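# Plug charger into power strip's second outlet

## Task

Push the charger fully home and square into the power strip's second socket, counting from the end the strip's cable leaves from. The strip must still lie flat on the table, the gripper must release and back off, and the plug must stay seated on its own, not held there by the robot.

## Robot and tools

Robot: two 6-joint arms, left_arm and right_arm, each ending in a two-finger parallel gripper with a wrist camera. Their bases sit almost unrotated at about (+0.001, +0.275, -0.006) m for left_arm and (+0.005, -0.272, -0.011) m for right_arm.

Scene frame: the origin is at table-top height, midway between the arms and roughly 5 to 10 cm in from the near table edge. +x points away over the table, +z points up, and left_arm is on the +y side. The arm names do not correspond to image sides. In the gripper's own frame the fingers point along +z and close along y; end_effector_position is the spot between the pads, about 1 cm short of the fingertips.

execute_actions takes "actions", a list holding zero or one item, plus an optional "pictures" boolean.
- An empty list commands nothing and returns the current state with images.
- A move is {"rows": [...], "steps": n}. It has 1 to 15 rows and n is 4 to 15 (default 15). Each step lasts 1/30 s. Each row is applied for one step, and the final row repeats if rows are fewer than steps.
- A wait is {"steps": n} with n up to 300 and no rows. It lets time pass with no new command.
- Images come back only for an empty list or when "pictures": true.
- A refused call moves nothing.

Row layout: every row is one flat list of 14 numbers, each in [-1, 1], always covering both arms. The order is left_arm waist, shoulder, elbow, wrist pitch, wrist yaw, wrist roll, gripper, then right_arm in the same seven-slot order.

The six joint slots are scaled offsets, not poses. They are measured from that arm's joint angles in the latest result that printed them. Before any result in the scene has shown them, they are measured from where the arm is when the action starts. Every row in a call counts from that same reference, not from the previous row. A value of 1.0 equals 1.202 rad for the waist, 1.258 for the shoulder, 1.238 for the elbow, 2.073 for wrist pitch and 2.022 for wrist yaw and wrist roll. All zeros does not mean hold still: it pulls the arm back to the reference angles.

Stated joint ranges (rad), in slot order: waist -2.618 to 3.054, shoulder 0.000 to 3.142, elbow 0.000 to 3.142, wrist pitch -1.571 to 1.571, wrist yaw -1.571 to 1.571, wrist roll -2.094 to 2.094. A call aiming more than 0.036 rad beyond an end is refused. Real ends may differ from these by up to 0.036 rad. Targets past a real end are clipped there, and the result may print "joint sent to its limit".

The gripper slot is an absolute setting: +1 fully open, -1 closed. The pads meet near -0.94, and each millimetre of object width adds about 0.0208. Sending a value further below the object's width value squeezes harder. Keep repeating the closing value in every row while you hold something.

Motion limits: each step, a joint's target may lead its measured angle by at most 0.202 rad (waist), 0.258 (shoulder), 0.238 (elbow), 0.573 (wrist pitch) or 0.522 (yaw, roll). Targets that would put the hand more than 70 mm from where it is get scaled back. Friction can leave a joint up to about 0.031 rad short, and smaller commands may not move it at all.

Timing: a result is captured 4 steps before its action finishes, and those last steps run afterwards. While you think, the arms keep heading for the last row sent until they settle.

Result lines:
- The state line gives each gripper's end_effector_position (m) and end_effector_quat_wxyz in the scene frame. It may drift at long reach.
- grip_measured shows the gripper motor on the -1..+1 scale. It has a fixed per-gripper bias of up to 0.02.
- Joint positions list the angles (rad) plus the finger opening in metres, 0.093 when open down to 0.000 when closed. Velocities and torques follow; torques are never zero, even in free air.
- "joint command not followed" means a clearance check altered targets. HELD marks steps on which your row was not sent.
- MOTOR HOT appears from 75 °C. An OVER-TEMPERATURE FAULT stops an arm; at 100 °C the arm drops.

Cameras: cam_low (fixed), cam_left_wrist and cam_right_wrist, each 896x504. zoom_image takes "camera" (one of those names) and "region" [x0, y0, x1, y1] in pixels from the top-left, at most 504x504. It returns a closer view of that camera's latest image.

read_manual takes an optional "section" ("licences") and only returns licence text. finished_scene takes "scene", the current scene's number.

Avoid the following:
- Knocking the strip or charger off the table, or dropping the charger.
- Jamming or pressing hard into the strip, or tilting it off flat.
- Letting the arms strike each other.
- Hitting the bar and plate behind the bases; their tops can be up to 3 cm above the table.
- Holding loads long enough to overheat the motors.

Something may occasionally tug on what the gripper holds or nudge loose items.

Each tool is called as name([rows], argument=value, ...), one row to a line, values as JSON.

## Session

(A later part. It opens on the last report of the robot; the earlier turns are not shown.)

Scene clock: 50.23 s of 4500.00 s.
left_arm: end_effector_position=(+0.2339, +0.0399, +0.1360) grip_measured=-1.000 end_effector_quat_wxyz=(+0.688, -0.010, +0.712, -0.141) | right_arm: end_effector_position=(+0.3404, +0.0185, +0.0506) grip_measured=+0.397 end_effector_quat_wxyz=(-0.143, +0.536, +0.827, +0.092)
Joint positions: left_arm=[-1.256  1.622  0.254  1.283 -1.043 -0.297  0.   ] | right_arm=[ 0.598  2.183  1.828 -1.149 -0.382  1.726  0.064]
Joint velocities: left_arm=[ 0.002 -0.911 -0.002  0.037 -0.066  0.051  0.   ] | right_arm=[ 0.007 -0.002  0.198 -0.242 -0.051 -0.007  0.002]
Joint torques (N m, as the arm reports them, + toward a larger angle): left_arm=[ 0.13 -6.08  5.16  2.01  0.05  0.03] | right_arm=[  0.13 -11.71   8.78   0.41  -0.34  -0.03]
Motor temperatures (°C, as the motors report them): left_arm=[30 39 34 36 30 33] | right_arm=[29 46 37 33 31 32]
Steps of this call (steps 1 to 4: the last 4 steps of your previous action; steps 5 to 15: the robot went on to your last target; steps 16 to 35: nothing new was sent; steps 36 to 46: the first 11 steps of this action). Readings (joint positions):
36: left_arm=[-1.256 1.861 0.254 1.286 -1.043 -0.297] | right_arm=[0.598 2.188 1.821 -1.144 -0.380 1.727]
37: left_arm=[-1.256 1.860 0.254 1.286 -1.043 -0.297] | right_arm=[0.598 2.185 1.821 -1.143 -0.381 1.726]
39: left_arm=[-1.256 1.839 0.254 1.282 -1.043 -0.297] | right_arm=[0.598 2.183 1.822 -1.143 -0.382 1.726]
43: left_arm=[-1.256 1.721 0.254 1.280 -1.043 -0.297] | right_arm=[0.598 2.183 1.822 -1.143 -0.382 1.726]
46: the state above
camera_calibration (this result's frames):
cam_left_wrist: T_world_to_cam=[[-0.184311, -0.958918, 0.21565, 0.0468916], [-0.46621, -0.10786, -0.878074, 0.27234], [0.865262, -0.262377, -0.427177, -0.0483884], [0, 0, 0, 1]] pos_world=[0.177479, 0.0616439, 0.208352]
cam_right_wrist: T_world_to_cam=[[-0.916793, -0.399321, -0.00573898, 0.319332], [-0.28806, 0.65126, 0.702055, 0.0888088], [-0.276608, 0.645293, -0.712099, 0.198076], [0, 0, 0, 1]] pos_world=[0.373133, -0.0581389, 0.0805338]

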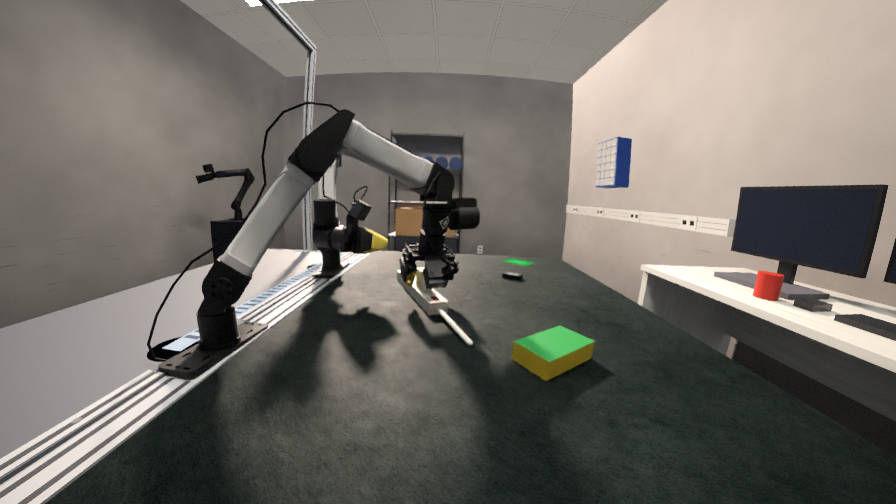

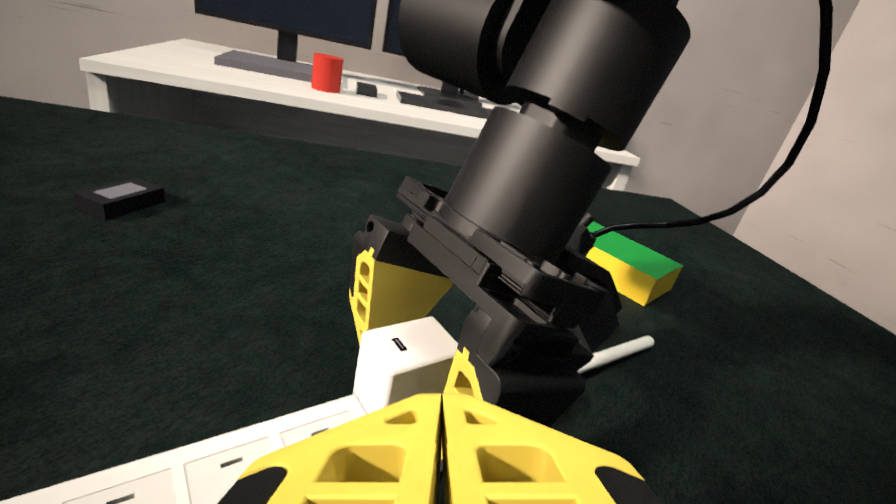

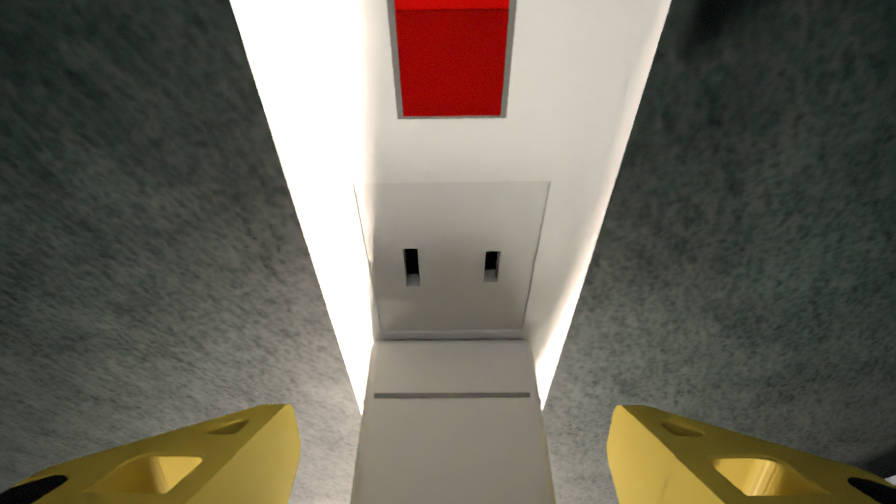

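execute_actions([
  {"rows": [[0,-0.175,0,0.004,0,0,-1, 0,-0.004,0.115,-0.067,0,0,0.4],[0,-0.20,0,0.004,0,0,-1, 0,-0.004,0.135,-0.079,0,0,0.4],[0,-0.225,0,0.004,0,0,-1, 0,-0.004,0.157,-0.092,0,0,0.4],[0,-0.25,0,0.004,0,0,-1, 0,-0.004,0.18,-0.106,0,0,0.4],[0,-0.275,0,0.004,0,0,-1, 0,-0.004,0.203,-0.12,0,0,0.4],[0,-0.30,0,0.004,0,0,-1, 0,-0.015,0.225,-0.133,0,0,0.4],[0,-0.325,0,0.004,0,0,-1, 0,-0.035,0.245,-0.145,0,0,0.4],[0,-0.35,0,0.004,0,0,-1, -0.015,-0.06,0.26,-0.155,0,0,0.4],[0,-0.375,0,0.004,0,0,-1, -0.04,-0.085,0.27,-0.16,0,0,0.4],[0,-0.395,0,0.004,0,0,-1, -0.075,-0.11,0.275,-0.162,0,0,0.4],[0,-0.415,0,0.004,0,0,-1, -0.115,-0.135,0.275,-0.162,0,0,0.4],[0,-0.43,0,0.004,0,0,-1, -0.16,-0.16,0.275,-0.162,0,0,0.4],[0,-0.44,0,0.004,0,0,-1, -0.205,-0.18,0.275,-0.162,0,0,0.4],[0,-0.447,0,0.004,0,0,-1, -0.245,-0.195,0.275,-0.162,0,0,0.4],[0,-0.447,0,0.004,0,0,-1, -0.275,-0.205,0.275,-0.162,0,0,0.4]], "steps": 15},
])

execute_actions([
  {"steps": 12},
], pictures=true)

Scene clock: 51.07 s of 4500.00 s.
left_arm: end_effector_position=(+0.2170, +0.0771, +0.2590) grip_measured=-1.000 end_effector_quat_wxyz=(+0.721, -0.144, +0.609, -0.298) | right_arm: end_effector_position=(+0.3496, +0.0178, +0.1599) grip_measured=+0.398 end_effector_quat_wxyz=(-0.117, +0.533, +0.825, +0.149)
Joint positions: left_arm=[-1.256  1.158  0.254  1.286 -1.043 -0.297  0.   ] | right_arm=[ 0.573  2.109  2.132 -1.405 -0.386  1.726  0.064]
Joint velocities: left_arm=[ 0.002 -0.808  0.007 -0.051  0.007  0.022  0.   ] | right_arm=[-0.525 -0.818  0.178 -0.33  -0.095 -0.007  0.001]
Joint torques (N m, as the arm reports them, + toward a larger angle): left_arm=[ 0.06 -3.16  7.3   1.57  0.27  0.03] | right_arm=[ -4.47 -12.94   8.1    0.48  -0.19  -0.03]
Motor temperatures (°C, as the motors report them): left_arm=[30 39 34 36 30 33] | right_arm=[29 46 37 33 31 32]
Steps of this call (steps 1 to 4: the last 4 steps of your previous action; steps 5 to 14: the robot went on to your last target; steps 15 to 25: the first 11 steps of this action). Readings (joint positions):
15: left_arm=[-1.256 1.435 0.254 1.297 -1.043 -0.297] | right_arm=[0.598 2.183 1.942 -1.247 -0.382 1.726]
16: left_arm=[-1.256 1.426 0.254 1.293 -1.043 -0.297] | right_arm=[0.598 2.183 1.950 -1.258 -0.382 1.726]
18: left_arm=[-1.256 1.384 0.254 1.283 -1.043 -0.297] | right_arm=[0.598 2.183 1.986 -1.289 -0.382 1.726]
22: left_arm=[-1.256 1.252 0.254 1.284 -1.043 -0.297] | right_arm=[0.598 2.172 2.094 -1.362 -0.382 1.726]
25: the state above

Scene clock: 51.47 s of 4500.00 s.
left_arm: end_effector_position=(+0.2118, +0.0902, +0.2800) grip_measured=-1.000 end_effector_quat_wxyz=(+0.723, -0.170, +0.584, -0.327) | right_arm: end_effector_position=(+0.3932, -0.1095, +0.2497) grip_measured=+0.398 end_effector_quat_wxyz=(-0.035, +0.637, +0.734, +0.235)
Joint positions: left_arm=[-1.256  1.072  0.254  1.294 -1.043 -0.297  0.   ] | right_arm=[ 0.252  1.92   2.165 -1.457 -0.377  1.726  0.064]
Joint velocities: left_arm=[-0.007  0.007 -0.007 -0.007 -0.022  0.007  0.   ] | right_arm=[ 0.134 -0.002 -0.017 -0.095 -0.051 -0.007  0.   ]
Joint torques (N m, as the arm reports them, + toward a larger angle): left_arm=[ 0.15 -2.65  7.43  1.44  0.29  0.  ] | right_arm=[ 0.59 -8.72  6.66  1.04 -0.42 -0.04]
Motor temperatures (°C, as the motors report them): left_arm=[30 39 34 36 30 33] | right_arm=[29 46 37 33 31 32]
Kept back: nothing.
Steps of this call (steps 1 to 4: the last 4 steps of your previous action; steps 5 to 12: the robot went on to your last target). Readings (joint positions):
1: left_arm=[-1.256 1.132 0.254 1.288 -1.043 -0.297] | right_arm=[0.549 2.080 2.138 -1.412 -0.389 1.726]
2: left_arm=[-1.256 1.110 0.254 1.289 -1.043 -0.297] | right_arm=[0.517 2.050 2.142 -1.417 -0.391 1.726]
4: left_arm=[-1.256 1.081 0.254 1.293 -1.043 -0.297] | right_arm=[0.433 1.997 2.150 -1.424 -0.392 1.726]
8: left_arm=[-1.256 1.072 0.254 1.294 -1.043 -0.297] | right_arm=[0.263 1.929 2.163 -1.441 -0.383 1.726]
12: the state above
camera_calibration (this result's frames):
cam_left_wrist: T_world_to_cam=[[-0.279067, -0.725895, 0.628647, -0.0566126], [-0.314163, -0.549613, -0.774097, 0.372384], [0.907426, -0.413523, -0.0746707, -0.0485251], [0, 0, 0, 1]] pos_world=[0.145224, 0.143506, 0.320227]
cam_right_wrist: T_world_to_cam=[[-0.949628, -0.0677818, -0.305963, 0.442024], [-0.271269, 0.666644, 0.694262, 0.0446583], [0.15691, 0.742288, -0.65145, 0.26202], [0, 0, 0, 1]] pos_world=[0.390759, -0.194304, 0.274931]

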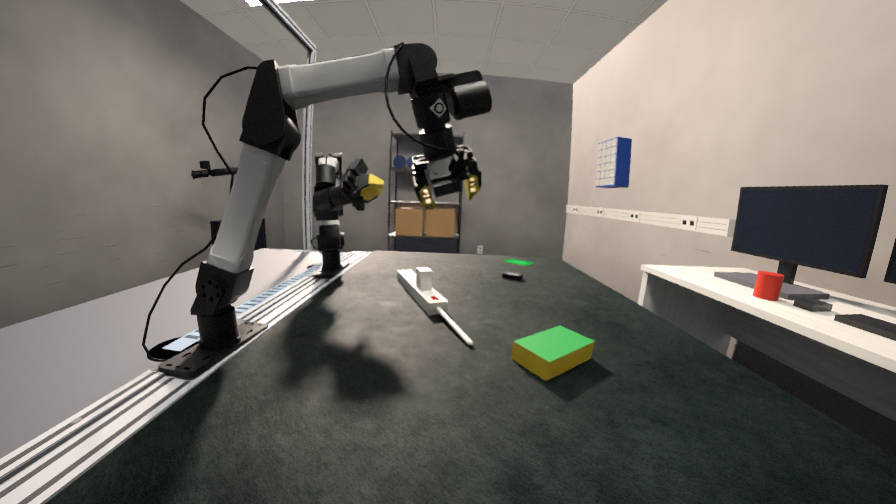

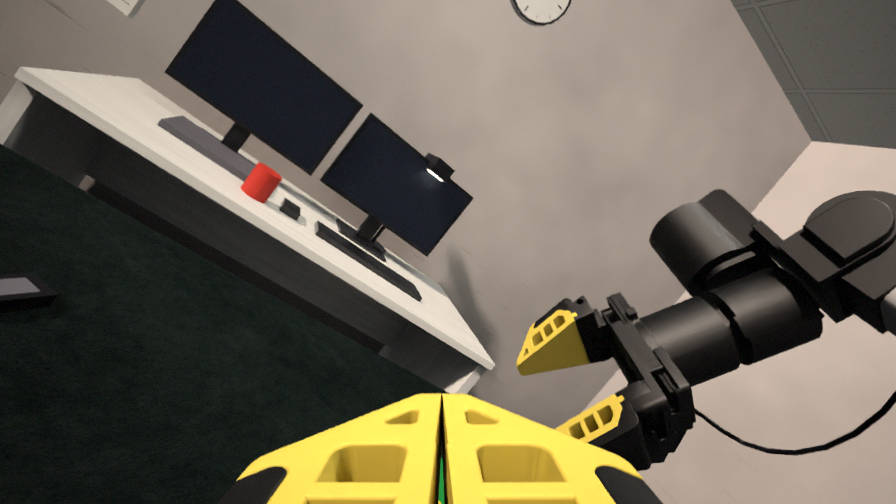

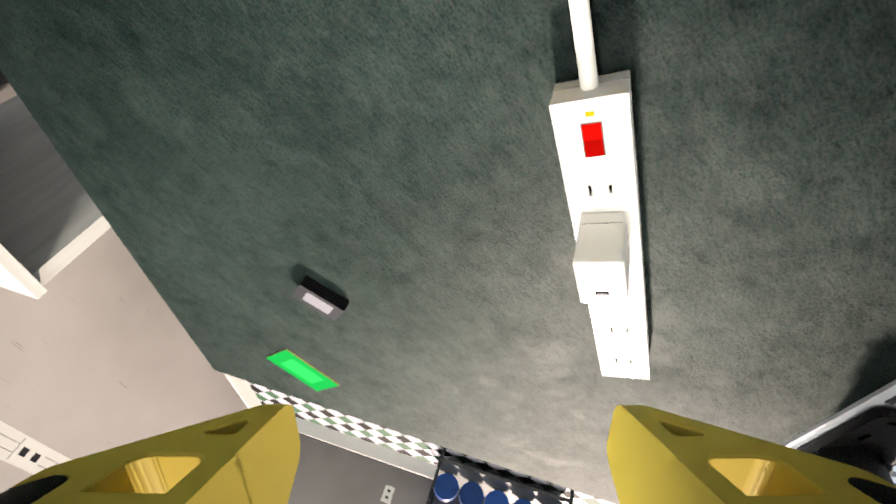

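The charger sits flush in outlet 2, the strip is flat, and both arms are clear.

finished_scene(scene=2)

The scene is finished: the task was done.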